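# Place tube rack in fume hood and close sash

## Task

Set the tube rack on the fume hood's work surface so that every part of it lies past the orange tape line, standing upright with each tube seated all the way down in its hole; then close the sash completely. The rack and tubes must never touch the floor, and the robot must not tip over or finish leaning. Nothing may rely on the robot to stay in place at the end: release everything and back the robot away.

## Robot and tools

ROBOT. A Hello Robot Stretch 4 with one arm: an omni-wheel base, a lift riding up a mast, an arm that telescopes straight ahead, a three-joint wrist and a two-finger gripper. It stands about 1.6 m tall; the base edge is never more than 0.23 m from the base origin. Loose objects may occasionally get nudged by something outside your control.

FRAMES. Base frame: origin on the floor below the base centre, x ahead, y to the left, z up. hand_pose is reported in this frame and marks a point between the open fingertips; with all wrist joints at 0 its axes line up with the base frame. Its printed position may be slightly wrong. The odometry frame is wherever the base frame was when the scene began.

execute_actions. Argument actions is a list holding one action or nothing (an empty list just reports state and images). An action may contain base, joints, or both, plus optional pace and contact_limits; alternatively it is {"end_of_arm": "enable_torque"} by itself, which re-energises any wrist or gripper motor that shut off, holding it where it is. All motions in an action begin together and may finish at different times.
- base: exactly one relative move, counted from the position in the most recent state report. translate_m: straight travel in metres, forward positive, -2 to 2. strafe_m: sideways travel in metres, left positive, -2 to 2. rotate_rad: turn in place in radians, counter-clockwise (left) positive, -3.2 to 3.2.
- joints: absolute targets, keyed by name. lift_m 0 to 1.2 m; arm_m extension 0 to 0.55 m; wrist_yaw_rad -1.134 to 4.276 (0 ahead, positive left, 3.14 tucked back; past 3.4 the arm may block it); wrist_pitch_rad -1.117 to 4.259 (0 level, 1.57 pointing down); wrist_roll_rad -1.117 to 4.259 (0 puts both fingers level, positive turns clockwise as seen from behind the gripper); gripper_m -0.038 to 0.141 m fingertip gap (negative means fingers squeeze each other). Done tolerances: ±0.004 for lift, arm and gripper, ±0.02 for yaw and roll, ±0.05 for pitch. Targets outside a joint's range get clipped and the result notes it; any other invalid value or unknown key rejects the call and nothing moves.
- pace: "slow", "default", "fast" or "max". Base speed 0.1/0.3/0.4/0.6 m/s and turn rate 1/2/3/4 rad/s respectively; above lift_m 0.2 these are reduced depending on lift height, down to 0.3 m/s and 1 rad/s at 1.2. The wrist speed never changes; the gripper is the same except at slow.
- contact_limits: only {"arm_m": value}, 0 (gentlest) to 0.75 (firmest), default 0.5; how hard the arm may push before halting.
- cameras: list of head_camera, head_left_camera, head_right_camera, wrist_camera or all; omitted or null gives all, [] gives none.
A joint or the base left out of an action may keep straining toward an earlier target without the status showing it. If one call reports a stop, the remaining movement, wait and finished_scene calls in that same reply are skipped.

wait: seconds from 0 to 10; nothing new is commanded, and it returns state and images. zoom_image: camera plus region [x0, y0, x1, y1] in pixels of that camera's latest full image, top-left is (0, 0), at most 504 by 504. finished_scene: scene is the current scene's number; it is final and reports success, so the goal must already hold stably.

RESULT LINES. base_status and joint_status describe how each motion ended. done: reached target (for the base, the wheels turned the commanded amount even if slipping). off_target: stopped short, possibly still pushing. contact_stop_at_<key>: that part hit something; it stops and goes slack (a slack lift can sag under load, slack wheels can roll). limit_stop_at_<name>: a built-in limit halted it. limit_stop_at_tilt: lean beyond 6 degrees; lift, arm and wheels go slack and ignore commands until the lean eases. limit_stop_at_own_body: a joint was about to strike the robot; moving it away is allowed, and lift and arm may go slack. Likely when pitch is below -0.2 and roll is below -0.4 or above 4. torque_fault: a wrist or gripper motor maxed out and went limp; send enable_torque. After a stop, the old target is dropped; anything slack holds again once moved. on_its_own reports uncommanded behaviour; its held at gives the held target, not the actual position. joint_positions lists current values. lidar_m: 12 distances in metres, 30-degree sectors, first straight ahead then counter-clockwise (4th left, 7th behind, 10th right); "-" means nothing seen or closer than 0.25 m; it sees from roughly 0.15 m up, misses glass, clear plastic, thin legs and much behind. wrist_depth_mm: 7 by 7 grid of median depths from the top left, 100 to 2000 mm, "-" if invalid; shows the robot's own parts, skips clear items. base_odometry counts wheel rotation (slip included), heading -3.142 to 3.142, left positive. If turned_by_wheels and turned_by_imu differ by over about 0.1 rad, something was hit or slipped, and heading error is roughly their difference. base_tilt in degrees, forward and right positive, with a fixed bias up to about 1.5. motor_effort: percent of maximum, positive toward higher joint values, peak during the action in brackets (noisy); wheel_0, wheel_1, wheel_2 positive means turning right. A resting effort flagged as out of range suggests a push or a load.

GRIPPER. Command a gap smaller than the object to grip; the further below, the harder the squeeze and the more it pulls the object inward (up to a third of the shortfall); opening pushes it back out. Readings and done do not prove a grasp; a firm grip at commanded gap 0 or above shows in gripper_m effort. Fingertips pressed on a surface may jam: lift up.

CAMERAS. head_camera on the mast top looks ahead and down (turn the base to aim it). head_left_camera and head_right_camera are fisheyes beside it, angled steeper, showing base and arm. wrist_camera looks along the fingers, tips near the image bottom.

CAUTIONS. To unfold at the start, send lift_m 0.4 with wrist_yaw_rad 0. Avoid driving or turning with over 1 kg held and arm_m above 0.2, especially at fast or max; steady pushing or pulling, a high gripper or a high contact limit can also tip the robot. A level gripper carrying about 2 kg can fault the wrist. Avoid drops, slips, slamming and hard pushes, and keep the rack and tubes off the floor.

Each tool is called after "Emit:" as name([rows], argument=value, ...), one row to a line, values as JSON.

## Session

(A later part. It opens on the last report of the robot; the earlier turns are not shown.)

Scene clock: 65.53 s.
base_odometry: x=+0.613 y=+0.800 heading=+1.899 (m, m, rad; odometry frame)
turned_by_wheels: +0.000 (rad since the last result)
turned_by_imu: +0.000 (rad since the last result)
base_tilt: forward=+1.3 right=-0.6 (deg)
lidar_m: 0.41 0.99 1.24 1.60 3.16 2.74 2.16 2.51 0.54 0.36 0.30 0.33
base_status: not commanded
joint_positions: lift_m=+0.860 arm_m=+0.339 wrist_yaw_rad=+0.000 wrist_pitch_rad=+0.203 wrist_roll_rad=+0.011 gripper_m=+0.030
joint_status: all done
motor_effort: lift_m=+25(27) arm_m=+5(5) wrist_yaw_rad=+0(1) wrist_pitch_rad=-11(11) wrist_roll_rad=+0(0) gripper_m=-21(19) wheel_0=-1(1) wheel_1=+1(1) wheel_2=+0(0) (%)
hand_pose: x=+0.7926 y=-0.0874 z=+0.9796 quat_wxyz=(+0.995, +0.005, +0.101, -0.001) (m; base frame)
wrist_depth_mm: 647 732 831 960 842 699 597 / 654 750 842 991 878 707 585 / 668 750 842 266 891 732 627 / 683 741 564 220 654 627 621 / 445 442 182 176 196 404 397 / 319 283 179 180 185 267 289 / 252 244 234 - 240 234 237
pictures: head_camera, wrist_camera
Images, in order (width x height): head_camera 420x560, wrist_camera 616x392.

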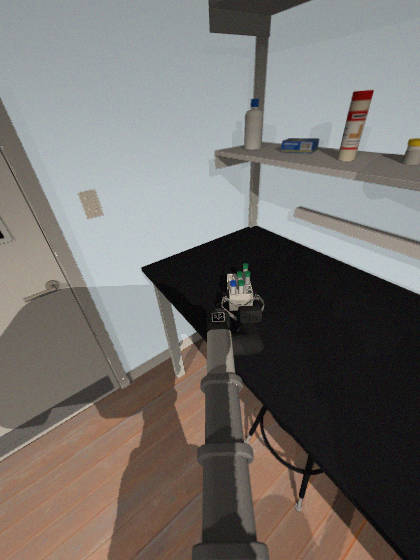

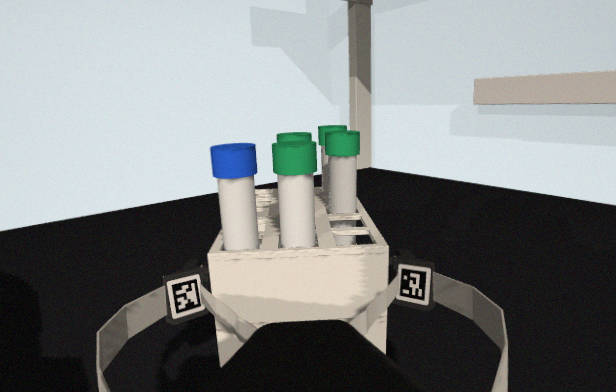

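Emit:
execute_actions([
  {"base":{"strafe_m":0.3},"joints":{"lift_m":0.89,"arm_m":0.0}},
], cameras=["wrist_camera"])

Emit:
execute_actions([
  {"base":{"rotate_rad":2.75},"pace":"slow"},
], cameras=["head_camera","wrist_camera"])

Emit:
execute_actions([
  {"base":{"translate_m":1.95}},
], cameras=[])

Emit:
execute_actions([
  {"base":{"rotate_rad":1.03},"pace":"slow"},
])

Scene clock: 73.00 s.
base_odometry: x=+0.329 y=+0.703 heading=+1.899 (m, m, rad; odometry frame)
turned_by_wheels: +0.000 (rad since the last result)
turned_by_imu: +0.000 (rad since the last result)
base_tilt: forward=+1.3 right=-0.7 (deg)
lidar_m: 0.42 1.00 1.04 1.37 2.92 2.97 2.15 2.68 2.19 0.61 0.56 0.56
base_status: done
joint_positions: lift_m=+0.890 arm_m=+0.001 wrist_yaw_rad=+0.000 wrist_pitch_rad=+0.203 wrist_roll_rad=+0.011 gripper_m=+0.030
joint_status: all done
motor_effort: lift_m=+24(28) arm_m=-5(6) wrist_yaw_rad=+0(2) wrist_pitch_rad=-11(11) wrist_roll_rad=+1(1) gripper_m=-19(20) wheel_0=+1(9) wheel_1=+1(11) wheel_2=+0(0) (%)
hand_pose: x=+0.4543 y=-0.0874 z=+1.0096 quat_wxyz=(+0.995, +0.005, +0.102, -0.001) (m; base frame)
wrist_depth_mm: 699 820 917 1078 1160 1098 946 / 707 820 946 1118 1281 1138 976 / 732 854 960 264 1336 1160 976 / 759 866 946 220 788 759 750 / 768 878 181 176 198 488 469 / 778 820 179 179 185 375 368 / 798 917 1008 - 1336 1281 402
pictures: wrist_camera
Images, in order (width x height): wrist_camera 616x392.

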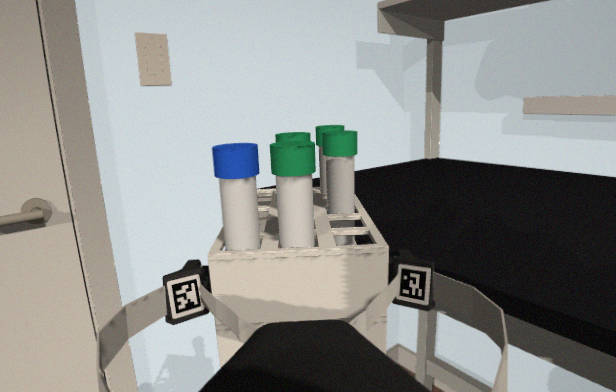

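Scene clock: 77.03 s.
base_odometry: x=+0.329 y=+0.703 heading=-1.635 (m, m, rad; odometry frame)
turned_by_wheels: +2.749 (rad since the last result)
turned_by_imu: +2.713 (rad since the last result)
base_tilt: forward=+1.3 right=-0.6 (deg)
lidar_m: 0.41 2.15 2.68 0.81 0.59 0.56 0.57 0.86 1.00 1.09 1.51 2.90
base_status: done
joint_positions: lift_m=+0.890 arm_m=+0.001 wrist_yaw_rad=+0.000 wrist_pitch_rad=+0.203 wrist_roll_rad=+0.011 gripper_m=+0.030
joint_status: not commanded
motor_effort: lift_m=+24(25) arm_m=-5(5) wrist_yaw_rad=+0(2) wrist_pitch_rad=-12(12) wrist_roll_rad=+0(1) gripper_m=-18(20) wheel_0=-3(6) wheel_1=-3(8) wheel_2=-5(7) (%)
hand_pose: x=+0.4544 y=-0.0874 z=+1.0096 quat_wxyz=(+0.995, +0.005, +0.102, +0.000) (m; base frame)
wrist_depth_mm: - - - - - - - / - - - - - - - / 1661 - - 268 - - - / 1708 - - 220 - - - / 1756 - 186 176 197 - - / 1863 1921 179 179 185 1808 - / 1661 1661 1576 - 1618 1618 1618
pictures: head_camera, wrist_camera
Images, in order (width x height): head_camera 420x560, wrist_camera 616x392.

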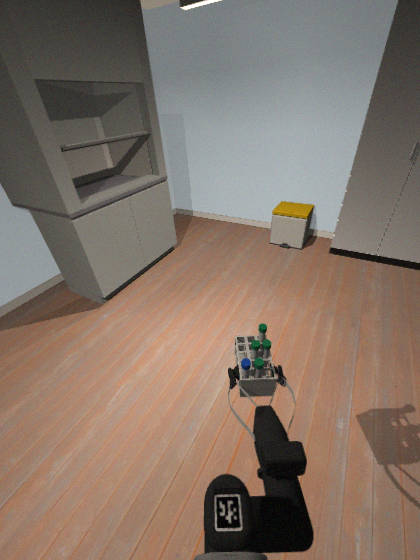

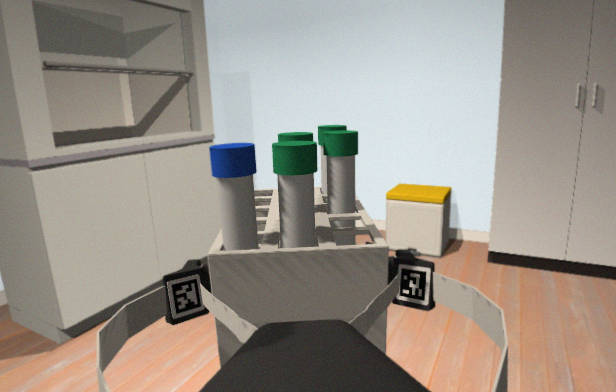

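Scene clock: 85.00 s.
base_odometry: x=+0.205 y=-1.243 heading=-1.634 (m, m, rad; odometry frame)
turned_by_wheels: +0.000 (rad since the last result)
turned_by_imu: -0.005 (rad since the last result)
base_tilt: forward=+1.3 right=-0.6 (deg)
lidar_m: 0.40 0.95 0.89 0.94 2.45 2.28 2.87 2.09 1.98 1.78 1.30 1.23
base_status: done
joint_positions: lift_m=+0.890 arm_m=+0.001 wrist_yaw_rad=+0.000 wrist_pitch_rad=+0.203 wrist_roll_rad=+0.011 gripper_m=+0.030
joint_status: not commanded
motor_effort: lift_m=+24(24) arm_m=-5(5) wrist_yaw_rad=+1(1) wrist_pitch_rad=-13(12) wrist_roll_rad=-2(1) gripper_m=-17(19) wheel_0=+3(7) wheel_1=+2(7) wheel_2=-2(10) (%)
hand_pose: x=+0.4543 y=-0.0874 z=+1.0096 quat_wxyz=(+0.995, +0.005, +0.102, -0.001) (m; base frame)
wrist_depth_mm: 1499 1863 1708 1537 1366 1229 1118 / 1499 1863 1756 1537 1397 1255 1138 / 1537 1863 1808 266 1464 1281 1205 / 1537 1863 1921 220 1464 1336 1229 / 1576 1983 181 176 198 1366 1255 / 1576 1756 179 179 185 1366 1229 / 831 1661 1576 - 1537 1464 976
pictures: none
No camera images: the call's "cameras" was empty. Leave "cameras" out to get every camera's image.

Scene clock: 87.30 s.
base_odometry: x=+0.205 y=-1.243 heading=-0.605 (m, m, rad; odometry frame)
turned_by_wheels: +1.029 (rad since the last result)
turned_by_imu: +1.016 (rad since the last result)
base_tilt: forward=+1.3 right=-0.6 (deg)
lidar_m: 0.44 0.92 2.37 2.28 2.31 2.08 2.02 1.82 1.31 1.25 1.75 0.94
base_status: done
joint_positions: lift_m=+0.890 arm_m=+0.001 wrist_yaw_rad=+0.000 wrist_pitch_rad=+0.203 wrist_roll_rad=+0.011 gripper_m=+0.030
joint_status: not commanded
motor_effort: lift_m=+25(25) arm_m=-5(5) wrist_yaw_rad=+0(0) wrist_pitch_rad=-12(12) wrist_roll_rad=+2(1) gripper_m=-19(20) wheel_0=-3(7) wheel_1=-3(4) wheel_2=-2(7) (%)
hand_pose: x=+0.4543 y=-0.0874 z=+1.0096 quat_wxyz=(+0.995, +0.005, +0.102, +0.000) (m; base frame)
wrist_depth_mm: 917 1182 1205 1229 1205 750 654 / 904 1255 1229 1255 1255 759 1078 / 904 1255 1308 267 1160 759 1537 / 699 683 676 220 707 723 1576 / 691 691 181 176 196 750 1618 / 707 699 180 179 186 768 1708 / 732 732 759 - 788 788 1576
pictures: head_camera, head_left_camera, head_right_camera, wrist_camera
Images, in order (width x height): head_camera 420x560, head_left_camera 420x672, head_right_camera 420x672, wrist_camera 616x392.

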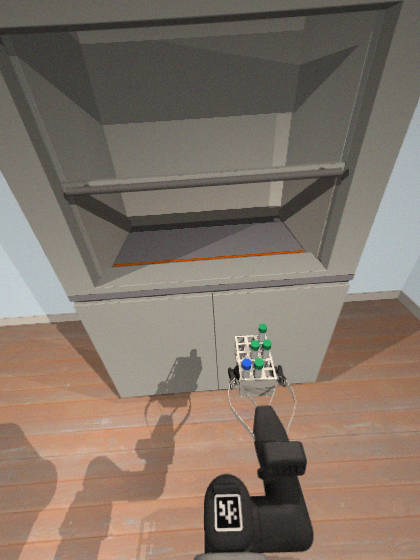

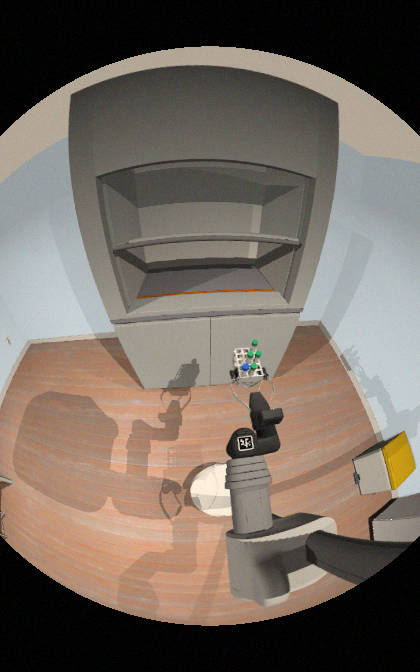

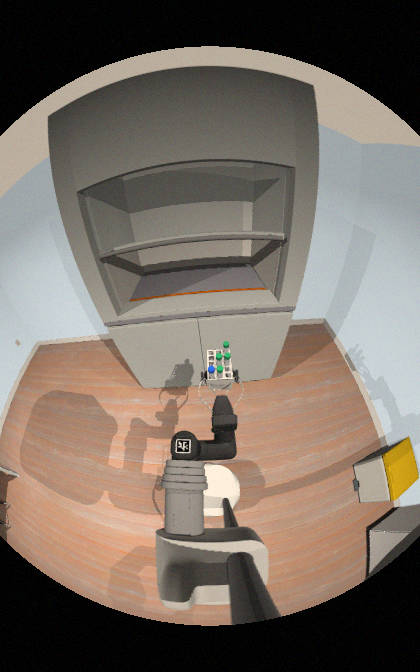

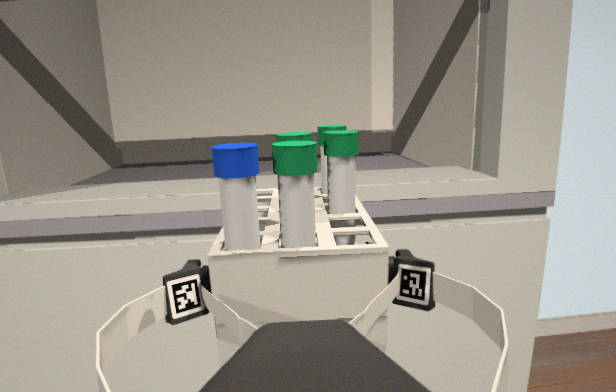

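Emit:
execute_actions([
  {"base":{"rotate_rad":0.09},"joints":{"lift_m":0.925},"pace":"slow"},
], cameras=[])

Emit:
execute_actions([
  {"base":{"translate_m":0.4}},
])

Scene clock: 90.40 s.
base_odometry: x=+0.205 y=-1.243 heading=-0.516 (m, m, rad; odometry frame)
turned_by_wheels: +0.089 (rad since the last result)
turned_by_imu: +0.088 (rad since the last result)
base_tilt: forward=+1.3 right=-0.7 (deg)
lidar_m: 0.44 0.96 2.60 2.28 2.38 2.08 2.01 1.68 1.26 1.24 1.82 0.92
base_status: done
joint_positions: lift_m=+0.925 arm_m=+0.001 wrist_yaw_rad=+0.000 wrist_pitch_rad=+0.203 wrist_roll_rad=+0.011 gripper_m=+0.030
joint_status: all done
motor_effort: lift_m=+26(27) arm_m=-5(5) wrist_yaw_rad=+1(1) wrist_pitch_rad=-12(13) wrist_roll_rad=+1(0) gripper_m=-20(18) wheel_0=-2(5) wheel_1=-3(4) wheel_2=-3(6) (%)
hand_pose: x=+0.4543 y=-0.0874 z=+1.0445 quat_wxyz=(+0.995, +0.005, +0.102, +0.000) (m; base frame)
wrist_depth_mm: 723 1138 1229 1205 1182 917 627 / 759 1098 1229 1255 1281 917 640 / 759 1098 1281 267 1308 946 661 / 732 831 691 220 759 707 683 / 715 715 180 176 198 699 707 / 750 732 180 179 185 723 732 / 768 759 768 - 750 759 759
pictures: none
No camera images: the call's "cameras" was empty. Leave "cameras" out to get every camera's image.

Scene clock: 93.20 s.
base_odometry: x=+0.553 y=-1.440 heading=-0.515 (m, m, rad; odometry frame)
turned_by_wheels: +0.000 (rad since the last result)
turned_by_imu: -0.001 (rad since the last result)
base_tilt: forward=+1.3 right=-0.7 (deg)
lidar_m: 0.45 0.53 0.75 2.53 2.35 2.50 2.40 1.76 1.37 1.72 0.69 0.49
base_status: done
joint_positions: lift_m=+0.925 arm_m=+0.001 wrist_yaw_rad=+0.000 wrist_pitch_rad=+0.203 wrist_roll_rad=+0.011 gripper_m=+0.030
joint_status: not commanded
motor_effort: lift_m=+25(26) arm_m=-5(5) wrist_yaw_rad=-1(0) wrist_pitch_rad=-12(12) wrist_roll_rad=+1(2) gripper_m=-17(19) wheel_0=+2(7) wheel_1=+2(6) wheel_2=+1(11) (%)
hand_pose: x=+0.4543 y=-0.0874 z=+1.0445 quat_wxyz=(+0.995, +0.005, +0.102, -0.001) (m; base frame)
wrist_depth_mm: 732 866 842 854 854 842 647 / 732 878 878 878 854 878 647 / 723 891 904 266 904 878 668 / 723 931 759 220 878 831 668 / 597 591 181 176 196 535 530 / 362 320 179 179 185 306 329 / 315 314 312 - 310 310 309
pictures: head_camera, head_left_camera, head_right_camera, wrist_camera
Images, in order (width x height): head_camera 420x560, head_left_camera 420x672, head_right_camera 420x672, wrist_camera 616x392.

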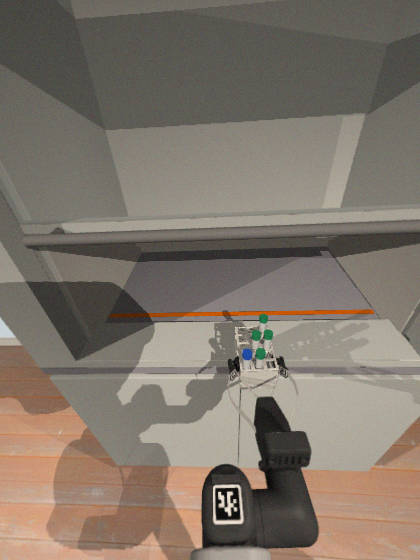

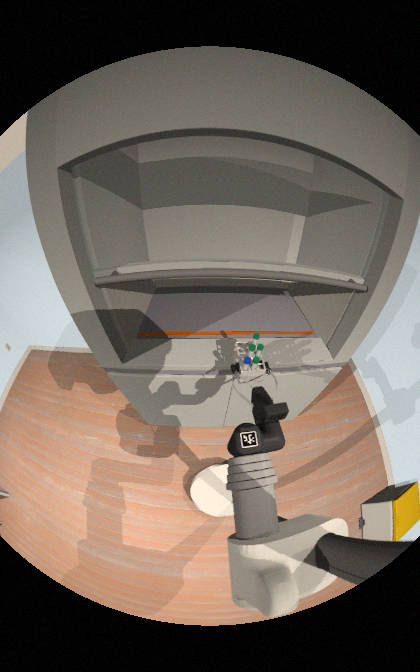

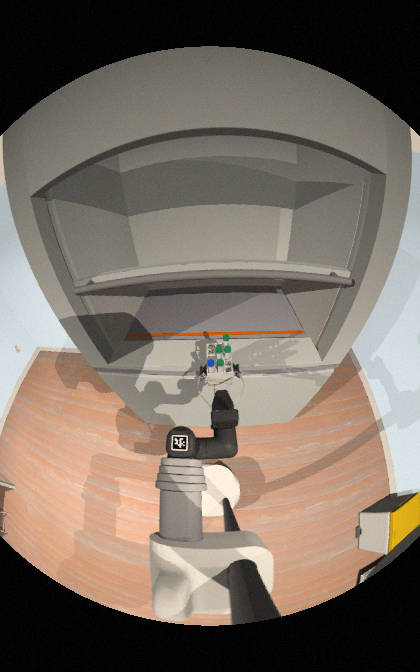

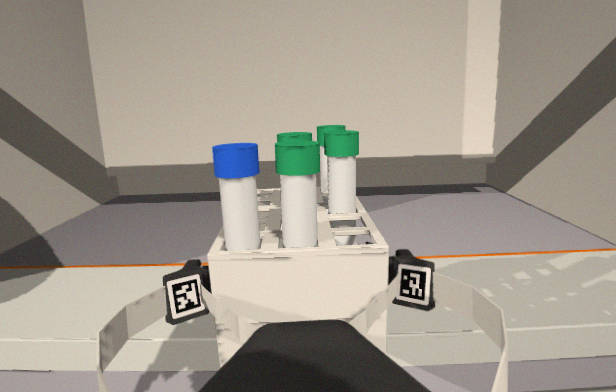

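Emit:
execute_actions([
  {"base":{"translate_m":0.1},"joints":{"arm_m":0.2},"contact_limits":{"arm_m":0.2}},
], cameras=["head_camera","wrist_camera"])

Emit:
execute_actions([
  {"joints":{"arm_m":0.41},"contact_limits":{"arm_m":0.2}},
], cameras=["head_camera","wrist_camera"])

Scene clock: 97.93 s.
base_odometry: x=+0.640 y=-1.489 heading=-0.515 (m, m, rad; odometry frame)
turned_by_wheels: +0.000 (rad since the last result)
turned_by_imu: +0.000 (rad since the last result)
base_tilt: forward=+1.3 right=-0.7 (deg)
lidar_m: 0.38 0.42 0.63 2.89 2.41 2.59 2.50 1.83 1.43 1.72 0.56 0.41
base_status: done
joint_positions: lift_m=+0.925 arm_m=+0.199 wrist_yaw_rad=+0.000 wrist_pitch_rad=+0.203 wrist_roll_rad=+0.011 gripper_m=+0.030
joint_status: all done
motor_effort: lift_m=+25(25) arm_m=+5(5) wrist_yaw_rad=+2(2) wrist_pitch_rad=-12(12) wrist_roll_rad=-1(1) gripper_m=-19(19) wheel_0=+3(7) wheel_1=+1(5) wheel_2=-1(12) (%)
contact_limits: arm_m 0.2
hand_pose: x=+0.6526 y=-0.0874 z=+1.0446 quat_wxyz=(+0.995, +0.005, +0.101, +0.000) (m; base frame)
wrist_depth_mm: 580 580 580 580 580 569 569 / 597 597 591 597 585 591 585 / 621 621 615 267 615 615 609 / 634 640 634 220 691 683 627 / 591 585 181 176 198 535 525 / 418 375 179 179 185 351 384 / 330 322 310 - 320 309 309
pictures: head_camera, wrist_camera
Images, in order (width x height): head_camera 420x560, wrist_camera 616x392.

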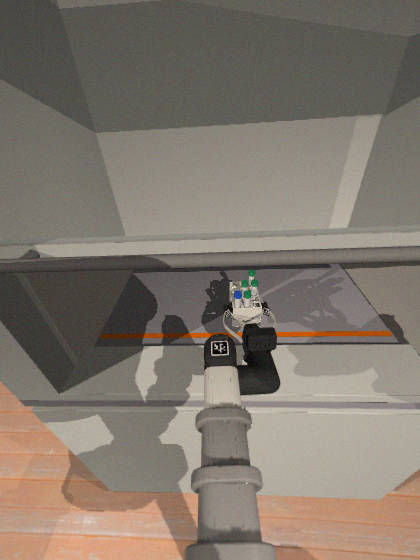

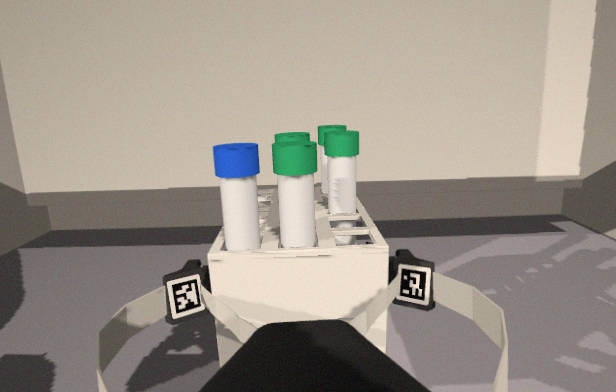

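Scene clock: 99.67 s.
base_odometry: x=+0.640 y=-1.489 heading=-0.515 (m, m, rad; odometry frame)
turned_by_wheels: +0.000 (rad since the last result)
turned_by_imu: +0.000 (rad since the last result)
base_tilt: forward=+1.3 right=-0.7 (deg)
lidar_m: 0.36 0.42 0.62 2.90 2.42 2.60 2.51 1.84 1.42 1.72 0.56 0.41
base_status: not commanded
joint_positions: lift_m=+0.925 arm_m=+0.409 wrist_yaw_rad=+0.000 wrist_pitch_rad=+0.203 wrist_roll_rad=+0.011 gripper_m=+0.030
joint_status: all done
motor_effort: lift_m=+25(25) arm_m=+5(4) wrist_yaw_rad=+0(2) wrist_pitch_rad=-11(12) wrist_roll_rad=-1(1) gripper_m=-19(19) wheel_0=+2(3) wheel_1=+1(1) wheel_2=-1(1) (%)
contact_limits: arm_m 0.2
hand_pose: x=+0.8626 y=-0.0874 z=+1.0446 quat_wxyz=(+0.995, +0.005, +0.101, +0.000) (m; base frame)
wrist_depth_mm: 387 384 382 382 379 379 379 / 397 394 397 392 397 392 389 / 413 410 404 268 407 407 404 / 421 427 418 220 421 421 418 / 488 488 181 176 198 484 477 / 415 373 179 179 185 353 384 / 330 324 306 - 320 307 307
pictures: head_camera, wrist_camera
Images, in order (width x height): head_camera 420x560, wrist_camera 616x392.

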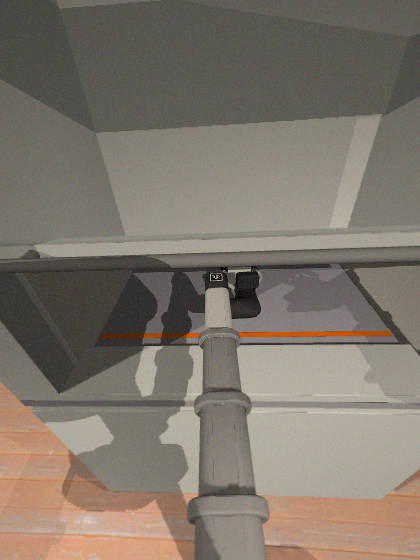

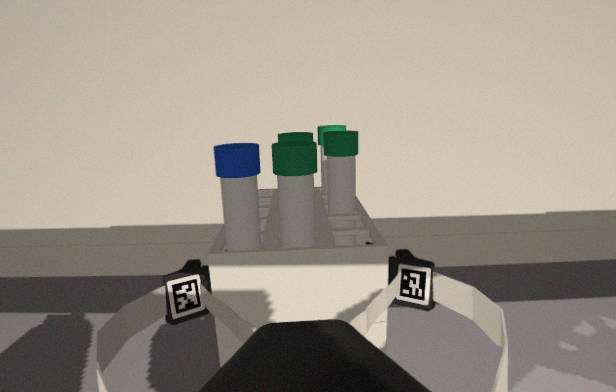

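Emit:
execute_actions([
  {"joints":{"lift_m":0.864},"pace":"slow"},
], cameras=[])

Scene clock: 102.97 s.
base_odometry: x=+0.640 y=-1.489 heading=-0.515 (m, m, rad; odometry frame)
turned_by_wheels: +0.000 (rad since the last result)
turned_by_imu: +0.000 (rad since the last result)
base_tilt: forward=+1.3 right=-0.7 (deg)
lidar_m: 0.39 0.43 0.59 2.91 2.39 2.59 2.51 1.83 1.40 1.72 0.56 0.41
base_status: not commanded
joint_positions: lift_m=+0.864 arm_m=+0.409 wrist_yaw_rad=+0.000 wrist_pitch_rad=+0.203 wrist_roll_rad=+0.011 gripper_m=+0.030
joint_status: all done
motor_effort: lift_m=+16(24) arm_m=+5(5) wrist_yaw_rad=+1(1) wrist_pitch_rad=-11(12) wrist_roll_rad=-1(2) gripper_m=-19(19) wheel_0=+3(3) wheel_1=+1(1) wheel_2=-1(1) (%)
hand_pose: x=+0.8626 y=-0.0874 z=+0.9843 quat_wxyz=(+0.995, +0.005, +0.101, +0.000) (m; base frame)
wrist_depth_mm: 382 379 379 384 379 379 379 / 397 394 397 394 392 392 389 / 415 410 407 267 407 404 404 / 424 469 415 220 473 466 466 / 427 415 182 177 197 379 375 / 300 267 179 179 185 253 272 / 236 230 220 - 228 220 224
pictures: none
No camera images: the call's "cameras" was empty. Leave "cameras" out to get every camera's image.

Emit:
execute_actions([
  {"joints":{"lift_m":0.855},"pace":"slow"},
], cameras=[])

Emit:
execute_actions([
  {"joints":{"gripper_m":0.12}},
], cameras=["wrist_camera"])

Emit:
execute_actions([
  {"joints":{"arm_m":0.3}},
], cameras=["wrist_camera"])

Emit:
execute_actions([
  {"joints":{"arm_m":0.16,"lift_m":0.91,"wrist_pitch_rad":0.0}},
], cameras=["wrist_camera","head_camera"])

Scene clock: 106.20 s.
base_odometry: x=+0.640 y=-1.489 heading=-0.515 (m, m, rad; odometry frame)
turned_by_wheels: +0.000 (rad since the last result)
turned_by_imu: +0.000 (rad since the last result)
base_tilt: forward=+1.3 right=-0.7 (deg)
lidar_m: 0.40 0.44 0.63 2.87 2.43 2.57 2.51 1.84 1.41 1.72 0.56 0.42
base_status: not commanded
joint_positions: lift_m=+0.855 arm_m=+0.409 wrist_yaw_rad=+0.000 wrist_pitch_rad=+0.203 wrist_roll_rad=+0.011 gripper_m=+0.030
joint_status: all done
motor_effort: lift_m=+16(16) arm_m=+5(5) wrist_yaw_rad=+1(1) wrist_pitch_rad=-11(13) wrist_roll_rad=+1(0) gripper_m=-20(19) wheel_0=+3(2) wheel_1=+1(1) wheel_2=-1(1) (%)
hand_pose: x=+0.8626 y=-0.0874 z=+0.9753 quat_wxyz=(+0.995, +0.005, +0.101, +0.000) (m; base frame)
wrist_depth_mm: 379 384 382 382 379 377 379 / 397 394 394 397 394 394 392 / 413 407 404 268 410 407 404 / 473 469 418 220 469 466 462 / 397 394 182 176 198 357 353 / 282 250 179 179 185 237 256 / 224 217 207 - 214 207 206
pictures: none
No camera images: the call's "cameras" was empty. Leave "cameras" out to get every camera's image.

Scene clock: 107.97 s.
base_odometry: x=+0.640 y=-1.489 heading=-0.515 (m, m, rad; odometry frame)
turned_by_wheels: +0.000 (rad since the last result)
turned_by_imu: +0.000 (rad since the last result)
base_tilt: forward=+1.3 right=-0.7 (deg)
lidar_m: 0.38 0.39 0.61 2.89 2.39 2.58 2.50 1.85 1.42 1.72 0.55 0.42
base_status: not commanded
joint_positions: lift_m=+0.855 arm_m=+0.409 wrist_yaw_rad=+0.000 wrist_pitch_rad=+0.203 wrist_roll_rad=+0.011 gripper_m=+0.120
joint_status: all done
motor_effort: lift_m=+16(16) arm_m=+5(5) wrist_yaw_rad=-1(0) wrist_pitch_rad=-10(12) wrist_roll_rad=-1(0) gripper_m=+0(20) wheel_0=+3(3) wheel_1=+1(1) wheel_2=-1(1) (%)
hand_pose: x=+0.8626 y=-0.0874 z=+0.9755 quat_wxyz=(+0.995, +0.005, +0.101, +0.000) (m; base frame)
wrist_depth_mm: 384 382 382 384 377 382 379 / 399 397 394 394 392 394 392 / 410 410 407 290 407 410 404 / 473 477 418 237 469 466 462 / 402 392 196 192 221 359 355 / 283 254 199 195 204 253 258 / 224 218 216 - 220 208 208
pictures: wrist_camera
Images, in order (width x height): wrist_camera 616x392.

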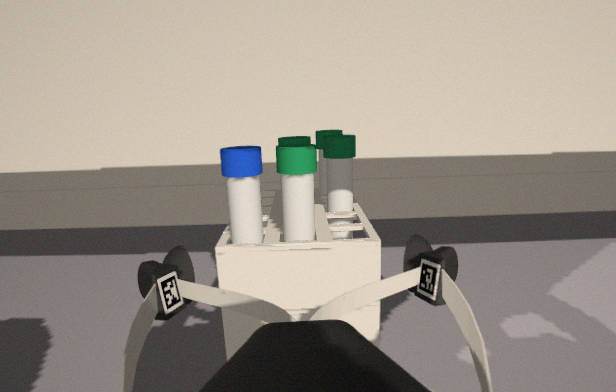

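Scene clock: 109.30 s.
base_odometry: x=+0.640 y=-1.489 heading=-0.515 (m, m, rad; odometry frame)
turned_by_wheels: +0.000 (rad since the last result)
turned_by_imu: +0.000 (rad since the last result)
base_tilt: forward=+1.3 right=-0.7 (deg)
lidar_m: 0.37 0.42 0.62 2.89 2.40 2.60 2.51 1.83 1.41 1.71 0.56 0.42
base_status: not commanded
joint_positions: lift_m=+0.855 arm_m=+0.301 wrist_yaw_rad=+0.000 wrist_pitch_rad=+0.202 wrist_roll_rad=+0.011 gripper_m=+0.120
joint_status: all done
motor_effort: lift_m=+16(16) arm_m=-5(4) wrist_yaw_rad=+0(0) wrist_pitch_rad=-8(9) wrist_roll_rad=-1(0) gripper_m=+1(0) wheel_0=+3(3) wheel_1=+1(1) wheel_2=-1(1) (%)
hand_pose: x=+0.7544 y=-0.0874 z=+0.9756 quat_wxyz=(+0.995, +0.005, +0.101, -0.001) (m; base frame)
wrist_depth_mm: 484 484 484 484 480 484 477 / 500 500 500 496 496 492 492 / 521 512 512 508 512 508 508 / 580 580 569 297 569 569 549 / 402 394 362 307 347 364 355 / 285 252 252 260 245 255 259 / 224 219 227 - 220 208 208
pictures: wrist_camera
Images, in order (width x height): wrist_camera 616x392.

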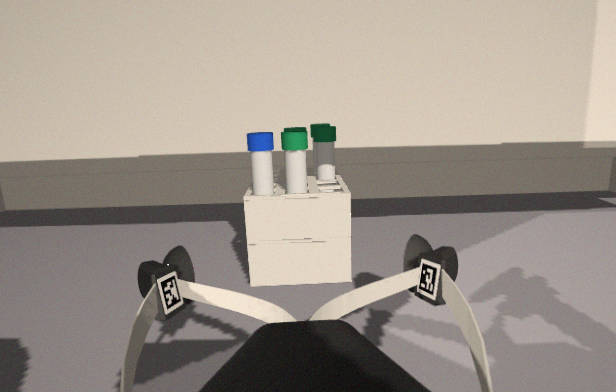

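Scene clock: 110.77 s.
base_odometry: x=+0.640 y=-1.489 heading=-0.515 (m, m, rad; odometry frame)
turned_by_wheels: +0.000 (rad since the last result)
turned_by_imu: +0.000 (rad since the last result)
base_tilt: forward=+1.3 right=-0.6 (deg)
lidar_m: 0.39 0.42 0.61 2.88 2.41 2.57 2.50 1.81 1.41 1.71 0.57 0.40
base_status: not commanded
joint_positions: lift_m=+0.910 arm_m=+0.161 wrist_yaw_rad=+0.000 wrist_pitch_rad=+0.002 wrist_roll_rad=+0.011 gripper_m=+0.120
joint_status: all done
motor_effort: lift_m=+25(26) arm_m=-5(5) wrist_yaw_rad=+1(1) wrist_pitch_rad=-10(10) wrist_roll_rad=+2(0) gripper_m=+1(0) wheel_0=+3(2) wheel_1=+1(1) wheel_2=-1(1) (%)
hand_pose: x=+0.6203 y=-0.0874 z=+1.0872 quat_wxyz=(+1.000, +0.005, +0.001, +0.000) (m; base frame)
wrist_depth_mm: 661 668 654 668 654 654 654 / 668 668 661 647 661 647 647 / 668 676 661 654 661 654 654 / 676 676 668 676 661 668 661 / 676 668 661 668 668 661 668 / 627 569 559 439 521 549 569 / 469 449 477 - 452 415 427
pictures: head_camera, wrist_camera
Images, in order (width x height): head_camera 420x560, wrist_camera 616x392.

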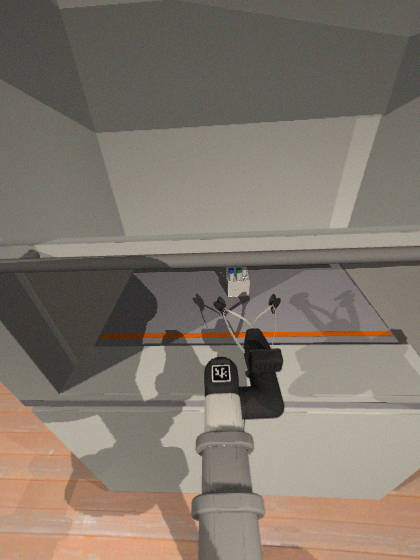

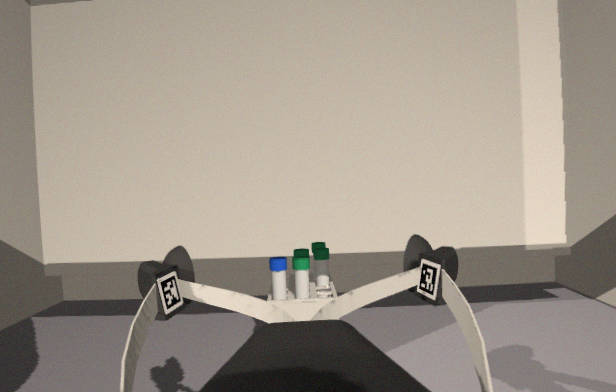

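Emit:
execute_actions([
  {"base":{"translate_m":-0.25},"joints":{"arm_m":0.0,"gripper_m":0.0}},
], cameras=[])

Emit:
execute_actions([
  {"base":{"strafe_m":0.08},"joints":{"lift_m":1.18}},
], cameras=["wrist_camera","head_camera"])

Scene clock: 115.47 s.
base_odometry: x=+0.422 y=-1.366 heading=-0.515 (m, m, rad; odometry frame)
turned_by_wheels: +0.000 (rad since the last result)
turned_by_imu: +0.000 (rad since the last result)
base_tilt: forward=+1.3 right=-0.6 (deg)
lidar_m: 0.65 0.67 2.23 2.34 2.36 2.33 2.25 1.72 1.31 1.70 0.87 0.66
base_status: done
joint_positions: lift_m=+0.910 arm_m=+0.001 wrist_yaw_rad=+0.000 wrist_pitch_rad=+0.002 wrist_roll_rad=+0.011 gripper_m=+0.000
joint_status: all done
motor_effort: lift_m=+25(25) arm_m=-5(6) wrist_yaw_rad=+0(0) wrist_pitch_rad=-9(9) wrist_roll_rad=+0(2) gripper_m=-4(5) wheel_0=-3(6) wheel_1=+0(9) wheel_2=+0(9) (%)
hand_pose: x=+0.4602 y=-0.0874 z=+1.0872 quat_wxyz=(+1.000, +0.005, +0.001, +0.000) (m; base frame)
wrist_depth_mm: 473 488 488 488 480 480 488 / 723 1078 1060 1042 1060 931 640 / 732 1078 1078 1060 1042 960 661 / 732 1060 1060 1060 1042 976 661 / 723 991 1078 842 1060 904 676 / 585 569 186 194 187 508 488 / 442 439 433 - 433 433 430
pictures: none
No camera images: the call's "cameras" was empty. Leave "cameras" out to get every camera's image.

Scene clock: 117.63 s.
base_odometry: x=+0.462 y=-1.297 heading=-0.515 (m, m, rad; odometry frame)
turned_by_wheels: +0.000 (rad since the last result)
turned_by_imu: +0.000 (rad since the last result)
base_tilt: forward=+1.3 right=-0.6 (deg)
lidar_m: 0.64 0.69 2.24 2.24 2.29 2.33 2.25 1.80 1.40 1.74 0.91 0.68
base_status: done
joint_positions: lift_m=+1.180 arm_m=+0.001 wrist_yaw_rad=+0.000 wrist_pitch_rad=+0.002 wrist_roll_rad=+0.011 gripper_m=+0.000
joint_status: all done
motor_effort: lift_m=+25(26) arm_m=-5(5) wrist_yaw_rad=+0(1) wrist_pitch_rad=-9(9) wrist_roll_rad=+2(0) gripper_m=-3(4) wheel_0=+0(9) wheel_1=-1(9) wheel_2=+0(1) (%)
hand_pose: x=+0.4603 y=-0.0874 z=+1.3572 quat_wxyz=(+1.000, +0.005, +0.001, +0.000) (m; base frame)
wrist_depth_mm: 634 931 1060 1060 1042 1042 750 / 627 931 1060 1060 1042 1042 750 / 627 917 1078 1060 1060 1078 778 / 621 917 1078 1060 1060 1060 750 / 559 508 500 449 1078 991 732 / 609 878 186 193 187 1060 788 / 597 768 1008 - 1025 931 809
pictures: head_camera, wrist_camera
Images, in order (width x height): head_camera 420x560, wrist_camera 616x392.

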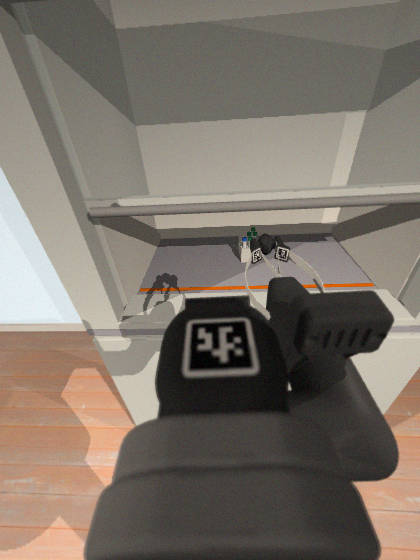

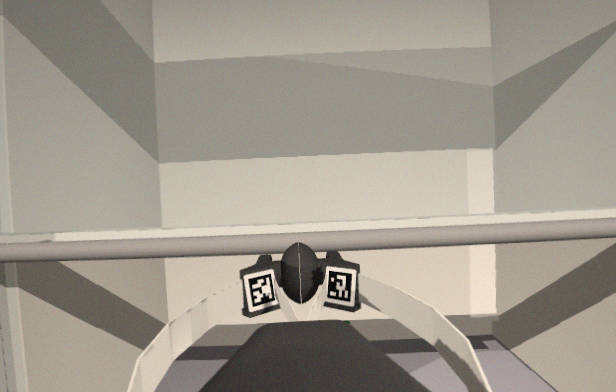

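Emit:
execute_actions([
  {"joints":{"wrist_roll_rad":1.57,"gripper_m":0.08,"arm_m":0.12,"lift_m":1.175}},
], cameras=["wrist_camera","head_right_camera"])

Scene clock: 121.17 s.
base_odometry: x=+0.462 y=-1.297 heading=-0.515 (m, m, rad; odometry frame)
turned_by_wheels: +0.000 (rad since the last result)
turned_by_imu: +0.000 (rad since the last result)
base_tilt: forward=+1.3 right=-0.6 (deg)
lidar_m: 0.62 0.69 2.25 2.25 2.30 2.30 2.26 1.82 1.39 1.74 0.90 0.67
base_status: not commanded
joint_positions: lift_m=+1.175 arm_m=+0.119 wrist_yaw_rad=+0.000 wrist_pitch_rad=+0.002 wrist_roll_rad=+1.570 gripper_m=+0.080
joint_status: all done
motor_effort: lift_m=+16(24) arm_m=+5(6) wrist_yaw_rad=+1(0) wrist_pitch_rad=-9(9) wrist_roll_rad=+0(8) gripper_m=+0(3) wheel_0=+0(1) wheel_1=-1(1) wheel_2=+0(0) (%)
hand_pose: x=+0.5785 y=-0.0874 z=+1.3529 quat_wxyz=(+0.707, +0.707, +0.001, -0.001) (m; base frame)
wrist_depth_mm: 891 891 904 904 931 820 585 / 904 917 917 931 931 842 585 / 917 917 946 946 946 732 597 / 946 946 946 960 960 809 591 / 946 960 960 960 960 866 591 / 976 960 960 338 991 759 603 / 960 891 976 - 946 788 603
pictures: head_right_camera, wrist_camera
Images, in order (width x height): head_right_camera 420x672, wrist_camera 616x392.

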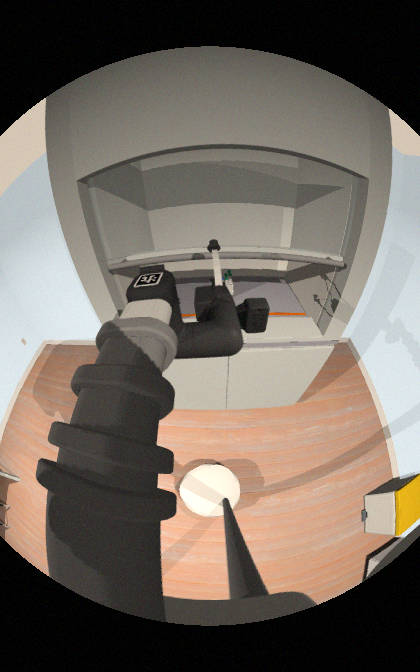

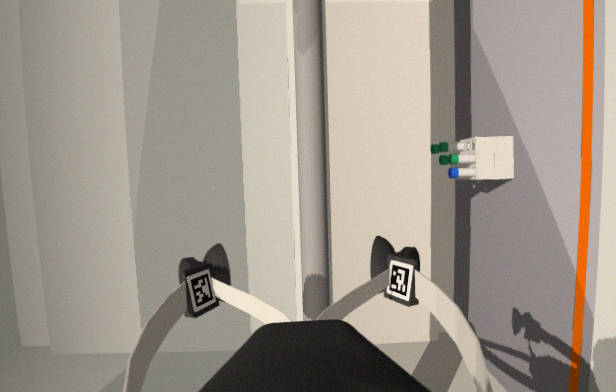

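Emit:
execute_actions([
  {"joints":{"gripper_m":0.06,"arm_m":0.205,"lift_m":1.165},"contact_limits":{"arm_m":0.15}},
], cameras=["wrist_camera"])

Emit:
execute_actions([
  {"joints":{"gripper_m":0.0}},
], cameras=["wrist_camera","head_right_camera"])

Scene clock: 124.80 s.
base_odometry: x=+0.462 y=-1.297 heading=-0.515 (m, m, rad; odometry frame)
turned_by_wheels: +0.000 (rad since the last result)
turned_by_imu: +0.000 (rad since the last result)
base_tilt: forward=+1.3 right=-0.6 (deg)
lidar_m: 0.64 0.70 2.27 2.27 2.30 2.33 2.24 1.82 1.38 1.72 0.93 0.68
base_status: not commanded
joint_positions: lift_m=+1.165 arm_m=+0.204 wrist_yaw_rad=+0.000 wrist_pitch_rad=+0.002 wrist_roll_rad=+1.570 gripper_m=+0.060
joint_status: all done
motor_effort: lift_m=+16(17) arm_m=+5(4) wrist_yaw_rad=+0(2) wrist_pitch_rad=-8(9) wrist_roll_rad=+1(1) gripper_m=-2(1) wheel_0=+0(1) wheel_1=-1(1) wheel_2=+0(0) (%)
contact_limits: arm_m 0.15
hand_pose: x=+0.6635 y=-0.0874 z=+1.3429 quat_wxyz=(+0.707, +0.707, +0.001, -0.001) (m; base frame)
wrist_depth_mm: 820 831 831 282 831 798 564 / 831 831 842 287 854 798 574 / 842 854 854 290 866 715 580 / 842 866 854 294 878 831 580 / 854 878 878 296 878 854 585 / 891 891 198 249 891 778 597 / 904 866 891 - 891 778 585
pictures: wrist_camera
Images, in order (width x height): wrist_camera 616x392.

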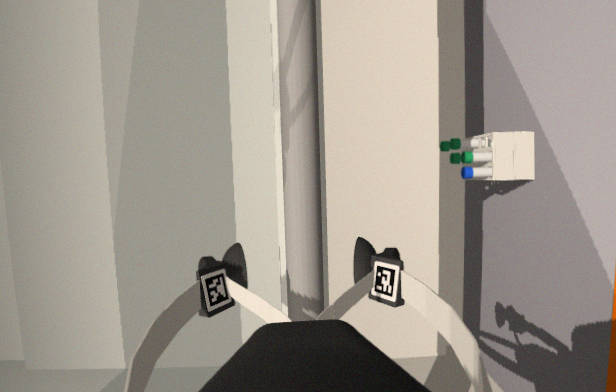

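Scene clock: 126.20 s.
base_odometry: x=+0.462 y=-1.297 heading=-0.515 (m, m, rad; odometry frame)
turned_by_wheels: +0.000 (rad since the last result)
turned_by_imu: +0.000 (rad since the last result)
base_tilt: forward=+1.2 right=-0.6 (deg)
lidar_m: 0.64 0.70 2.24 2.26 2.28 2.31 2.26 1.83 1.37 1.72 0.90 0.69
base_status: not commanded
joint_positions: lift_m=+1.165 arm_m=+0.204 wrist_yaw_rad=+0.000 wrist_pitch_rad=+0.002 wrist_roll_rad=+1.570 gripper_m=+0.000
joint_status: all done
motor_effort: lift_m=+16(16) arm_m=+5(5) wrist_yaw_rad=+0(1) wrist_pitch_rad=-9(10) wrist_roll_rad=+2(2) gripper_m=-4(0) wheel_0=-1(0) wheel_1=-1(1) wheel_2=+0(0) (%)
hand_pose: x=+0.6635 y=-0.0874 z=+1.3429 quat_wxyz=(+0.707, +0.707, +0.001, -0.001) (m; base frame)
wrist_depth_mm: 820 820 831 283 842 809 564 / 831 831 854 287 842 820 574 / 842 854 866 290 878 715 580 / 842 866 866 294 866 820 591 / 866 878 891 245 878 842 585 / 878 891 185 194 187 798 591 / 891 854 904 - 904 750 591
pictures: head_right_camera, wrist_camera
Images, in order (width x height): head_right_camera 420x672, wrist_camera 616x392.

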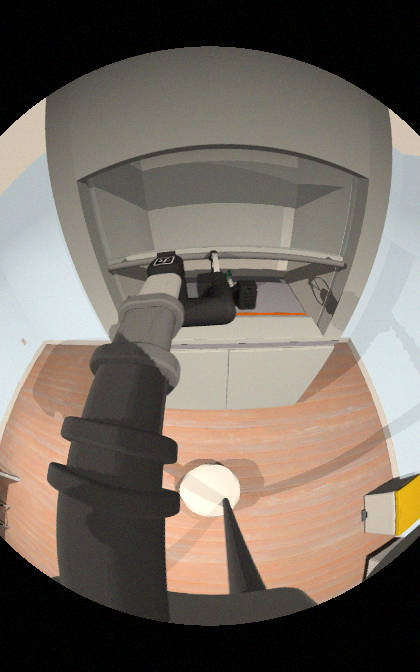

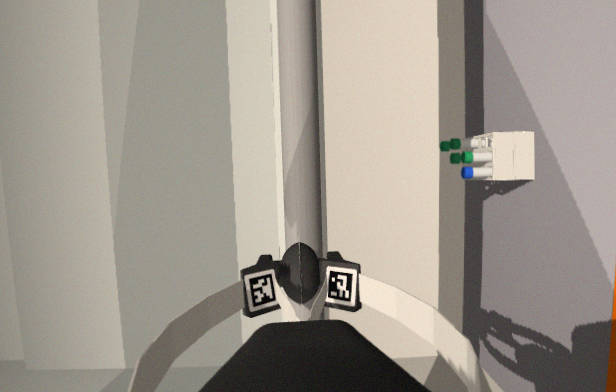

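Emit:
execute_actions([
  {"joints":{"gripper_m":0.065}},
], cameras=[])

Emit:
execute_actions([
  {"joints":{"arm_m":0.265},"contact_limits":{"arm_m":0.15}},
], cameras=["wrist_camera"])

Emit:
execute_actions([
  {"joints":{"gripper_m":0.0}},
], cameras=["wrist_camera"])

Scene clock: 131.00 s.
base_odometry: x=+0.462 y=-1.297 heading=-0.515 (m, m, rad; odometry frame)
turned_by_wheels: +0.000 (rad since the last result)
turned_by_imu: +0.000 (rad since the last result)
base_tilt: forward=+1.2 right=-0.6 (deg)
lidar_m: 0.64 0.69 2.28 2.25 2.31 2.33 2.25 1.78 1.38 1.72 0.92 0.69
base_status: not commanded
joint_positions: lift_m=+1.165 arm_m=+0.204 wrist_yaw_rad=+0.000 wrist_pitch_rad=+0.002 wrist_roll_rad=+1.570 gripper_m=+0.065
joint_status: all done
motor_effort: lift_m=+16(16) arm_m=+5(5) wrist_yaw_rad=+1(0) wrist_pitch_rad=-9(8) wrist_roll_rad=+1(2) gripper_m=-1(1) wheel_0=-1(1) wheel_1=-1(1) wheel_2=+0(0) (%)
hand_pose: x=+0.6635 y=-0.0874 z=+1.3429 quat_wxyz=(+0.707, +0.707, +0.001, -0.001) (m; base frame)
wrist_depth_mm: 820 831 831 281 842 798 569 / 831 831 831 286 854 820 569 / 842 831 866 290 878 715 574 / 842 854 878 293 878 820 580 / 854 878 878 297 891 854 591 / 878 878 199 249 904 798 585 / 866 891 904 - 917 759 591
pictures: none
No camera images: the call's "cameras" was empty. Leave "cameras" out to get every camera's image.

Scene clock: 132.07 s.
base_odometry: x=+0.462 y=-1.297 heading=-0.515 (m, m, rad; odometry frame)
turned_by_wheels: +0.000 (rad since the last result)
turned_by_imu: +0.000 (rad since the last result)
base_tilt: forward=+1.3 right=-0.7 (deg)
lidar_m: 0.64 0.69 2.23 2.27 2.30 2.33 2.25 1.81 1.40 1.73 0.90 0.67
base_status: not commanded
joint_positions: lift_m=+1.165 arm_m=+0.264 wrist_yaw_rad=-0.001 wrist_pitch_rad=+0.002 wrist_roll_rad=+1.570 gripper_m=+0.065
joint_status: all done
motor_effort: lift_m=+16(16) arm_m=+7(5) wrist_yaw_rad=+4(4) wrist_pitch_rad=-7(9) wrist_roll_rad=+2(2) gripper_m=-1(2) wheel_0=-1(1) wheel_1=-1(1) wheel_2=+0(0) (%)
contact_limits: arm_m 0.15
hand_pose: x=+0.7232 y=-0.0877 z=+1.3431 quat_wxyz=(+0.707, +0.707, +0.000, -0.001) (m; base frame)
wrist_depth_mm: 759 759 778 181 788 788 564 / 768 778 788 182 788 798 569 / 778 778 798 184 798 691 580 / 798 809 798 189 820 820 585 / 809 809 831 194 820 831 591 / 820 820 202 189 842 788 597 / 820 842 842 - 842 750 591
pictures: wrist_camera
Images, in order (width x height): wrist_camera 616x392.

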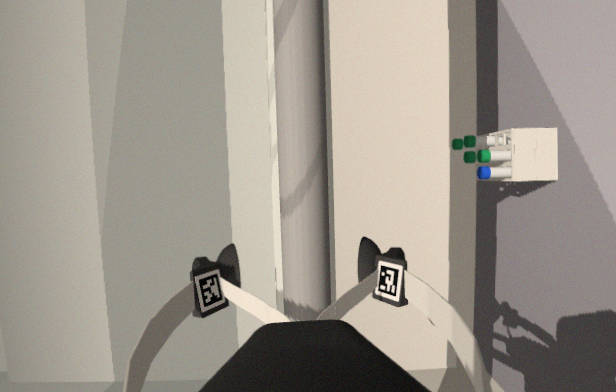

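Scene clock: 133.50 s.
base_odometry: x=+0.462 y=-1.297 heading=-0.515 (m, m, rad; odometry frame)
turned_by_wheels: +0.000 (rad since the last result)
turned_by_imu: +0.000 (rad since the last result)
base_tilt: forward=+1.3 right=-0.6 (deg)
lidar_m: 0.64 0.68 2.27 2.27 2.31 2.33 2.26 1.82 1.39 1.76 0.92 0.67
base_status: not commanded
joint_positions: lift_m=+1.165 arm_m=+0.265 wrist_yaw_rad=+0.002 wrist_pitch_rad=+0.004 wrist_roll_rad=+1.570 gripper_m=+0.001
joint_status: all done
motor_effort: lift_m=+17(17) arm_m=+2(6) wrist_yaw_rad=-7(6) wrist_pitch_rad=-14(16) wrist_roll_rad=+2(1) gripper_m=-20(20) wheel_0=-1(0) wheel_1=-1(1) wheel_2=+0(0) (%)
hand_pose: x=+0.7243 y=-0.0867 z=+1.3424 quat_wxyz=(+0.707, +0.707, +0.002, -0.001) (m; base frame)
wrist_depth_mm: 759 778 759 181 778 778 554 / 768 768 768 182 788 788 564 / 778 778 788 183 809 691 580 / 788 798 820 185 809 820 569 / 788 831 820 188 820 831 580 / 820 809 187 187 831 723 585 / 820 831 831 - 842 788 591
pictures: wrist_camera
Images, in order (width x height): wrist_camera 616x392.

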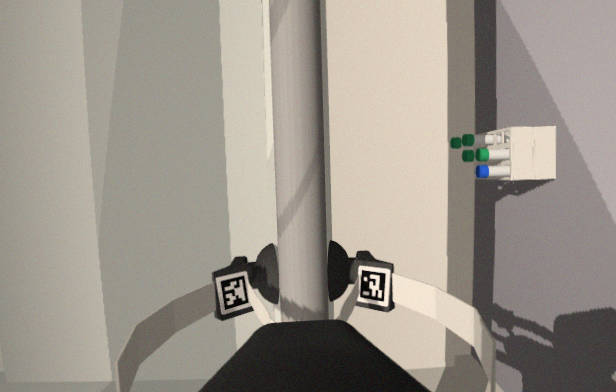

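Emit:
execute_actions([
  {"joints":{"lift_m":1.1,"arm_m":0.26},"pace":"slow"},
], cameras=["wrist_camera"])

Scene clock: 139.43 s.
base_odometry: x=+0.462 y=-1.297 heading=-0.515 (m, m, rad; odometry frame)
turned_by_wheels: +0.000 (rad since the last result)
turned_by_imu: +0.000 (rad since the last result)
base_tilt: forward=+1.3 right=-0.6 (deg)
lidar_m: 0.65 0.70 2.26 2.23 2.29 2.34 2.24 1.78 1.40 1.72 0.91 0.67
base_status: not commanded
joint_positions: lift_m=+1.124 arm_m=+0.263 wrist_yaw_rad=+0.004 wrist_pitch_rad=-0.016 wrist_roll_rad=+1.571 gripper_m=+0.000
joint_status: lift_m contact_stop (moved -0.042 of -0.065); the others done
on_its_own: lift_m is slack since a contact_stop (your +1.100 is given up); wrist_pitch_rad is at rest, and its effort (+44) is outside its rest range (-23 to +23)
motor_effort: lift_m=+18(15) arm_m=-5(9) wrist_yaw_rad=-10(26) wrist_pitch_rad=+44(82) wrist_roll_rad=-2(2) gripper_m=-18(26) wheel_0=-5(5) wheel_1=-2(2) wheel_2=+7(7) (%)
hand_pose: x=+0.7231 y=-0.0862 z=+1.3066 quat_wxyz=(+0.707, +0.707, -0.004, +0.007) (m; base frame)
wrist_depth_mm: 768 788 778 778 768 788 544 / 778 798 778 768 788 788 549 / 788 798 798 232 798 661 559 / 820 820 809 233 809 788 559 / 820 820 820 201 820 842 564 / 842 842 189 188 189 778 569 / 842 842 866 - 842 723 569
pictures: wrist_camera
Images, in order (width x height): wrist_camera 616x392.

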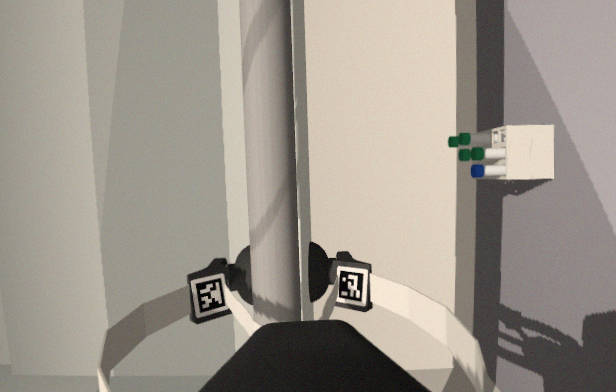

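Emit:
execute_actions([
  {"joints":{"lift_m":1.07,"arm_m":0.267},"pace":"slow"},
], cameras=["wrist_camera","head_camera"])

Scene clock: 143.10 s.
base_odometry: x=+0.462 y=-1.297 heading=-0.516 (m, m, rad; odometry frame)
turned_by_wheels: +0.000 (rad since the last result)
turned_by_imu: +0.000 (rad since the last result)
base_tilt: forward=+1.3 right=-0.7 (deg)
lidar_m: 0.64 0.69 2.26 2.26 2.29 2.34 2.26 1.80 1.38 1.71 0.91 0.67
base_status: not commanded
joint_positions: lift_m=+1.106 arm_m=+0.269 wrist_yaw_rad=+0.003 wrist_pitch_rad=-0.015 wrist_roll_rad=+1.571 gripper_m=+0.000
joint_status: lift_m contact_stop (moved -0.018 of -0.054); the others done
on_its_own: lift_m is slack since a contact_stop (your +1.070 is given up); wrist_pitch_rad is at rest, and its effort (+42) is outside its rest range (-23 to +23)
motor_effort: lift_m=+18(17) arm_m=-3(6) wrist_yaw_rad=-8(25) wrist_pitch_rad=+42(83) wrist_roll_rad=-3(0) gripper_m=-14(22) wheel_0=-5(5) wheel_1=-2(2) wheel_2=+4(6) (%)
hand_pose: x=+0.7290 y=-0.0866 z=+1.2886 quat_wxyz=(+0.707, +0.707, -0.004, +0.006) (m; base frame)
wrist_depth_mm: 759 778 768 759 768 741 517 / 778 778 768 788 778 750 525 / 798 788 798 788 798 615 525 / 809 798 809 798 798 788 535 / 820 809 809 214 820 768 539 / 831 820 185 190 183 732 539 / 854 831 842 - 842 683 535
pictures: head_camera, wrist_camera
Images, in order (width x height): head_camera 420x560, wrist_camera 616x392.

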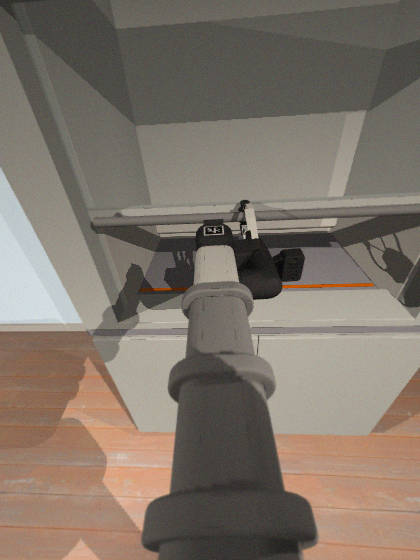

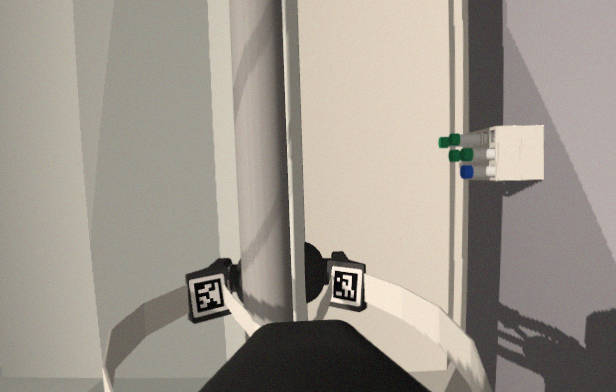

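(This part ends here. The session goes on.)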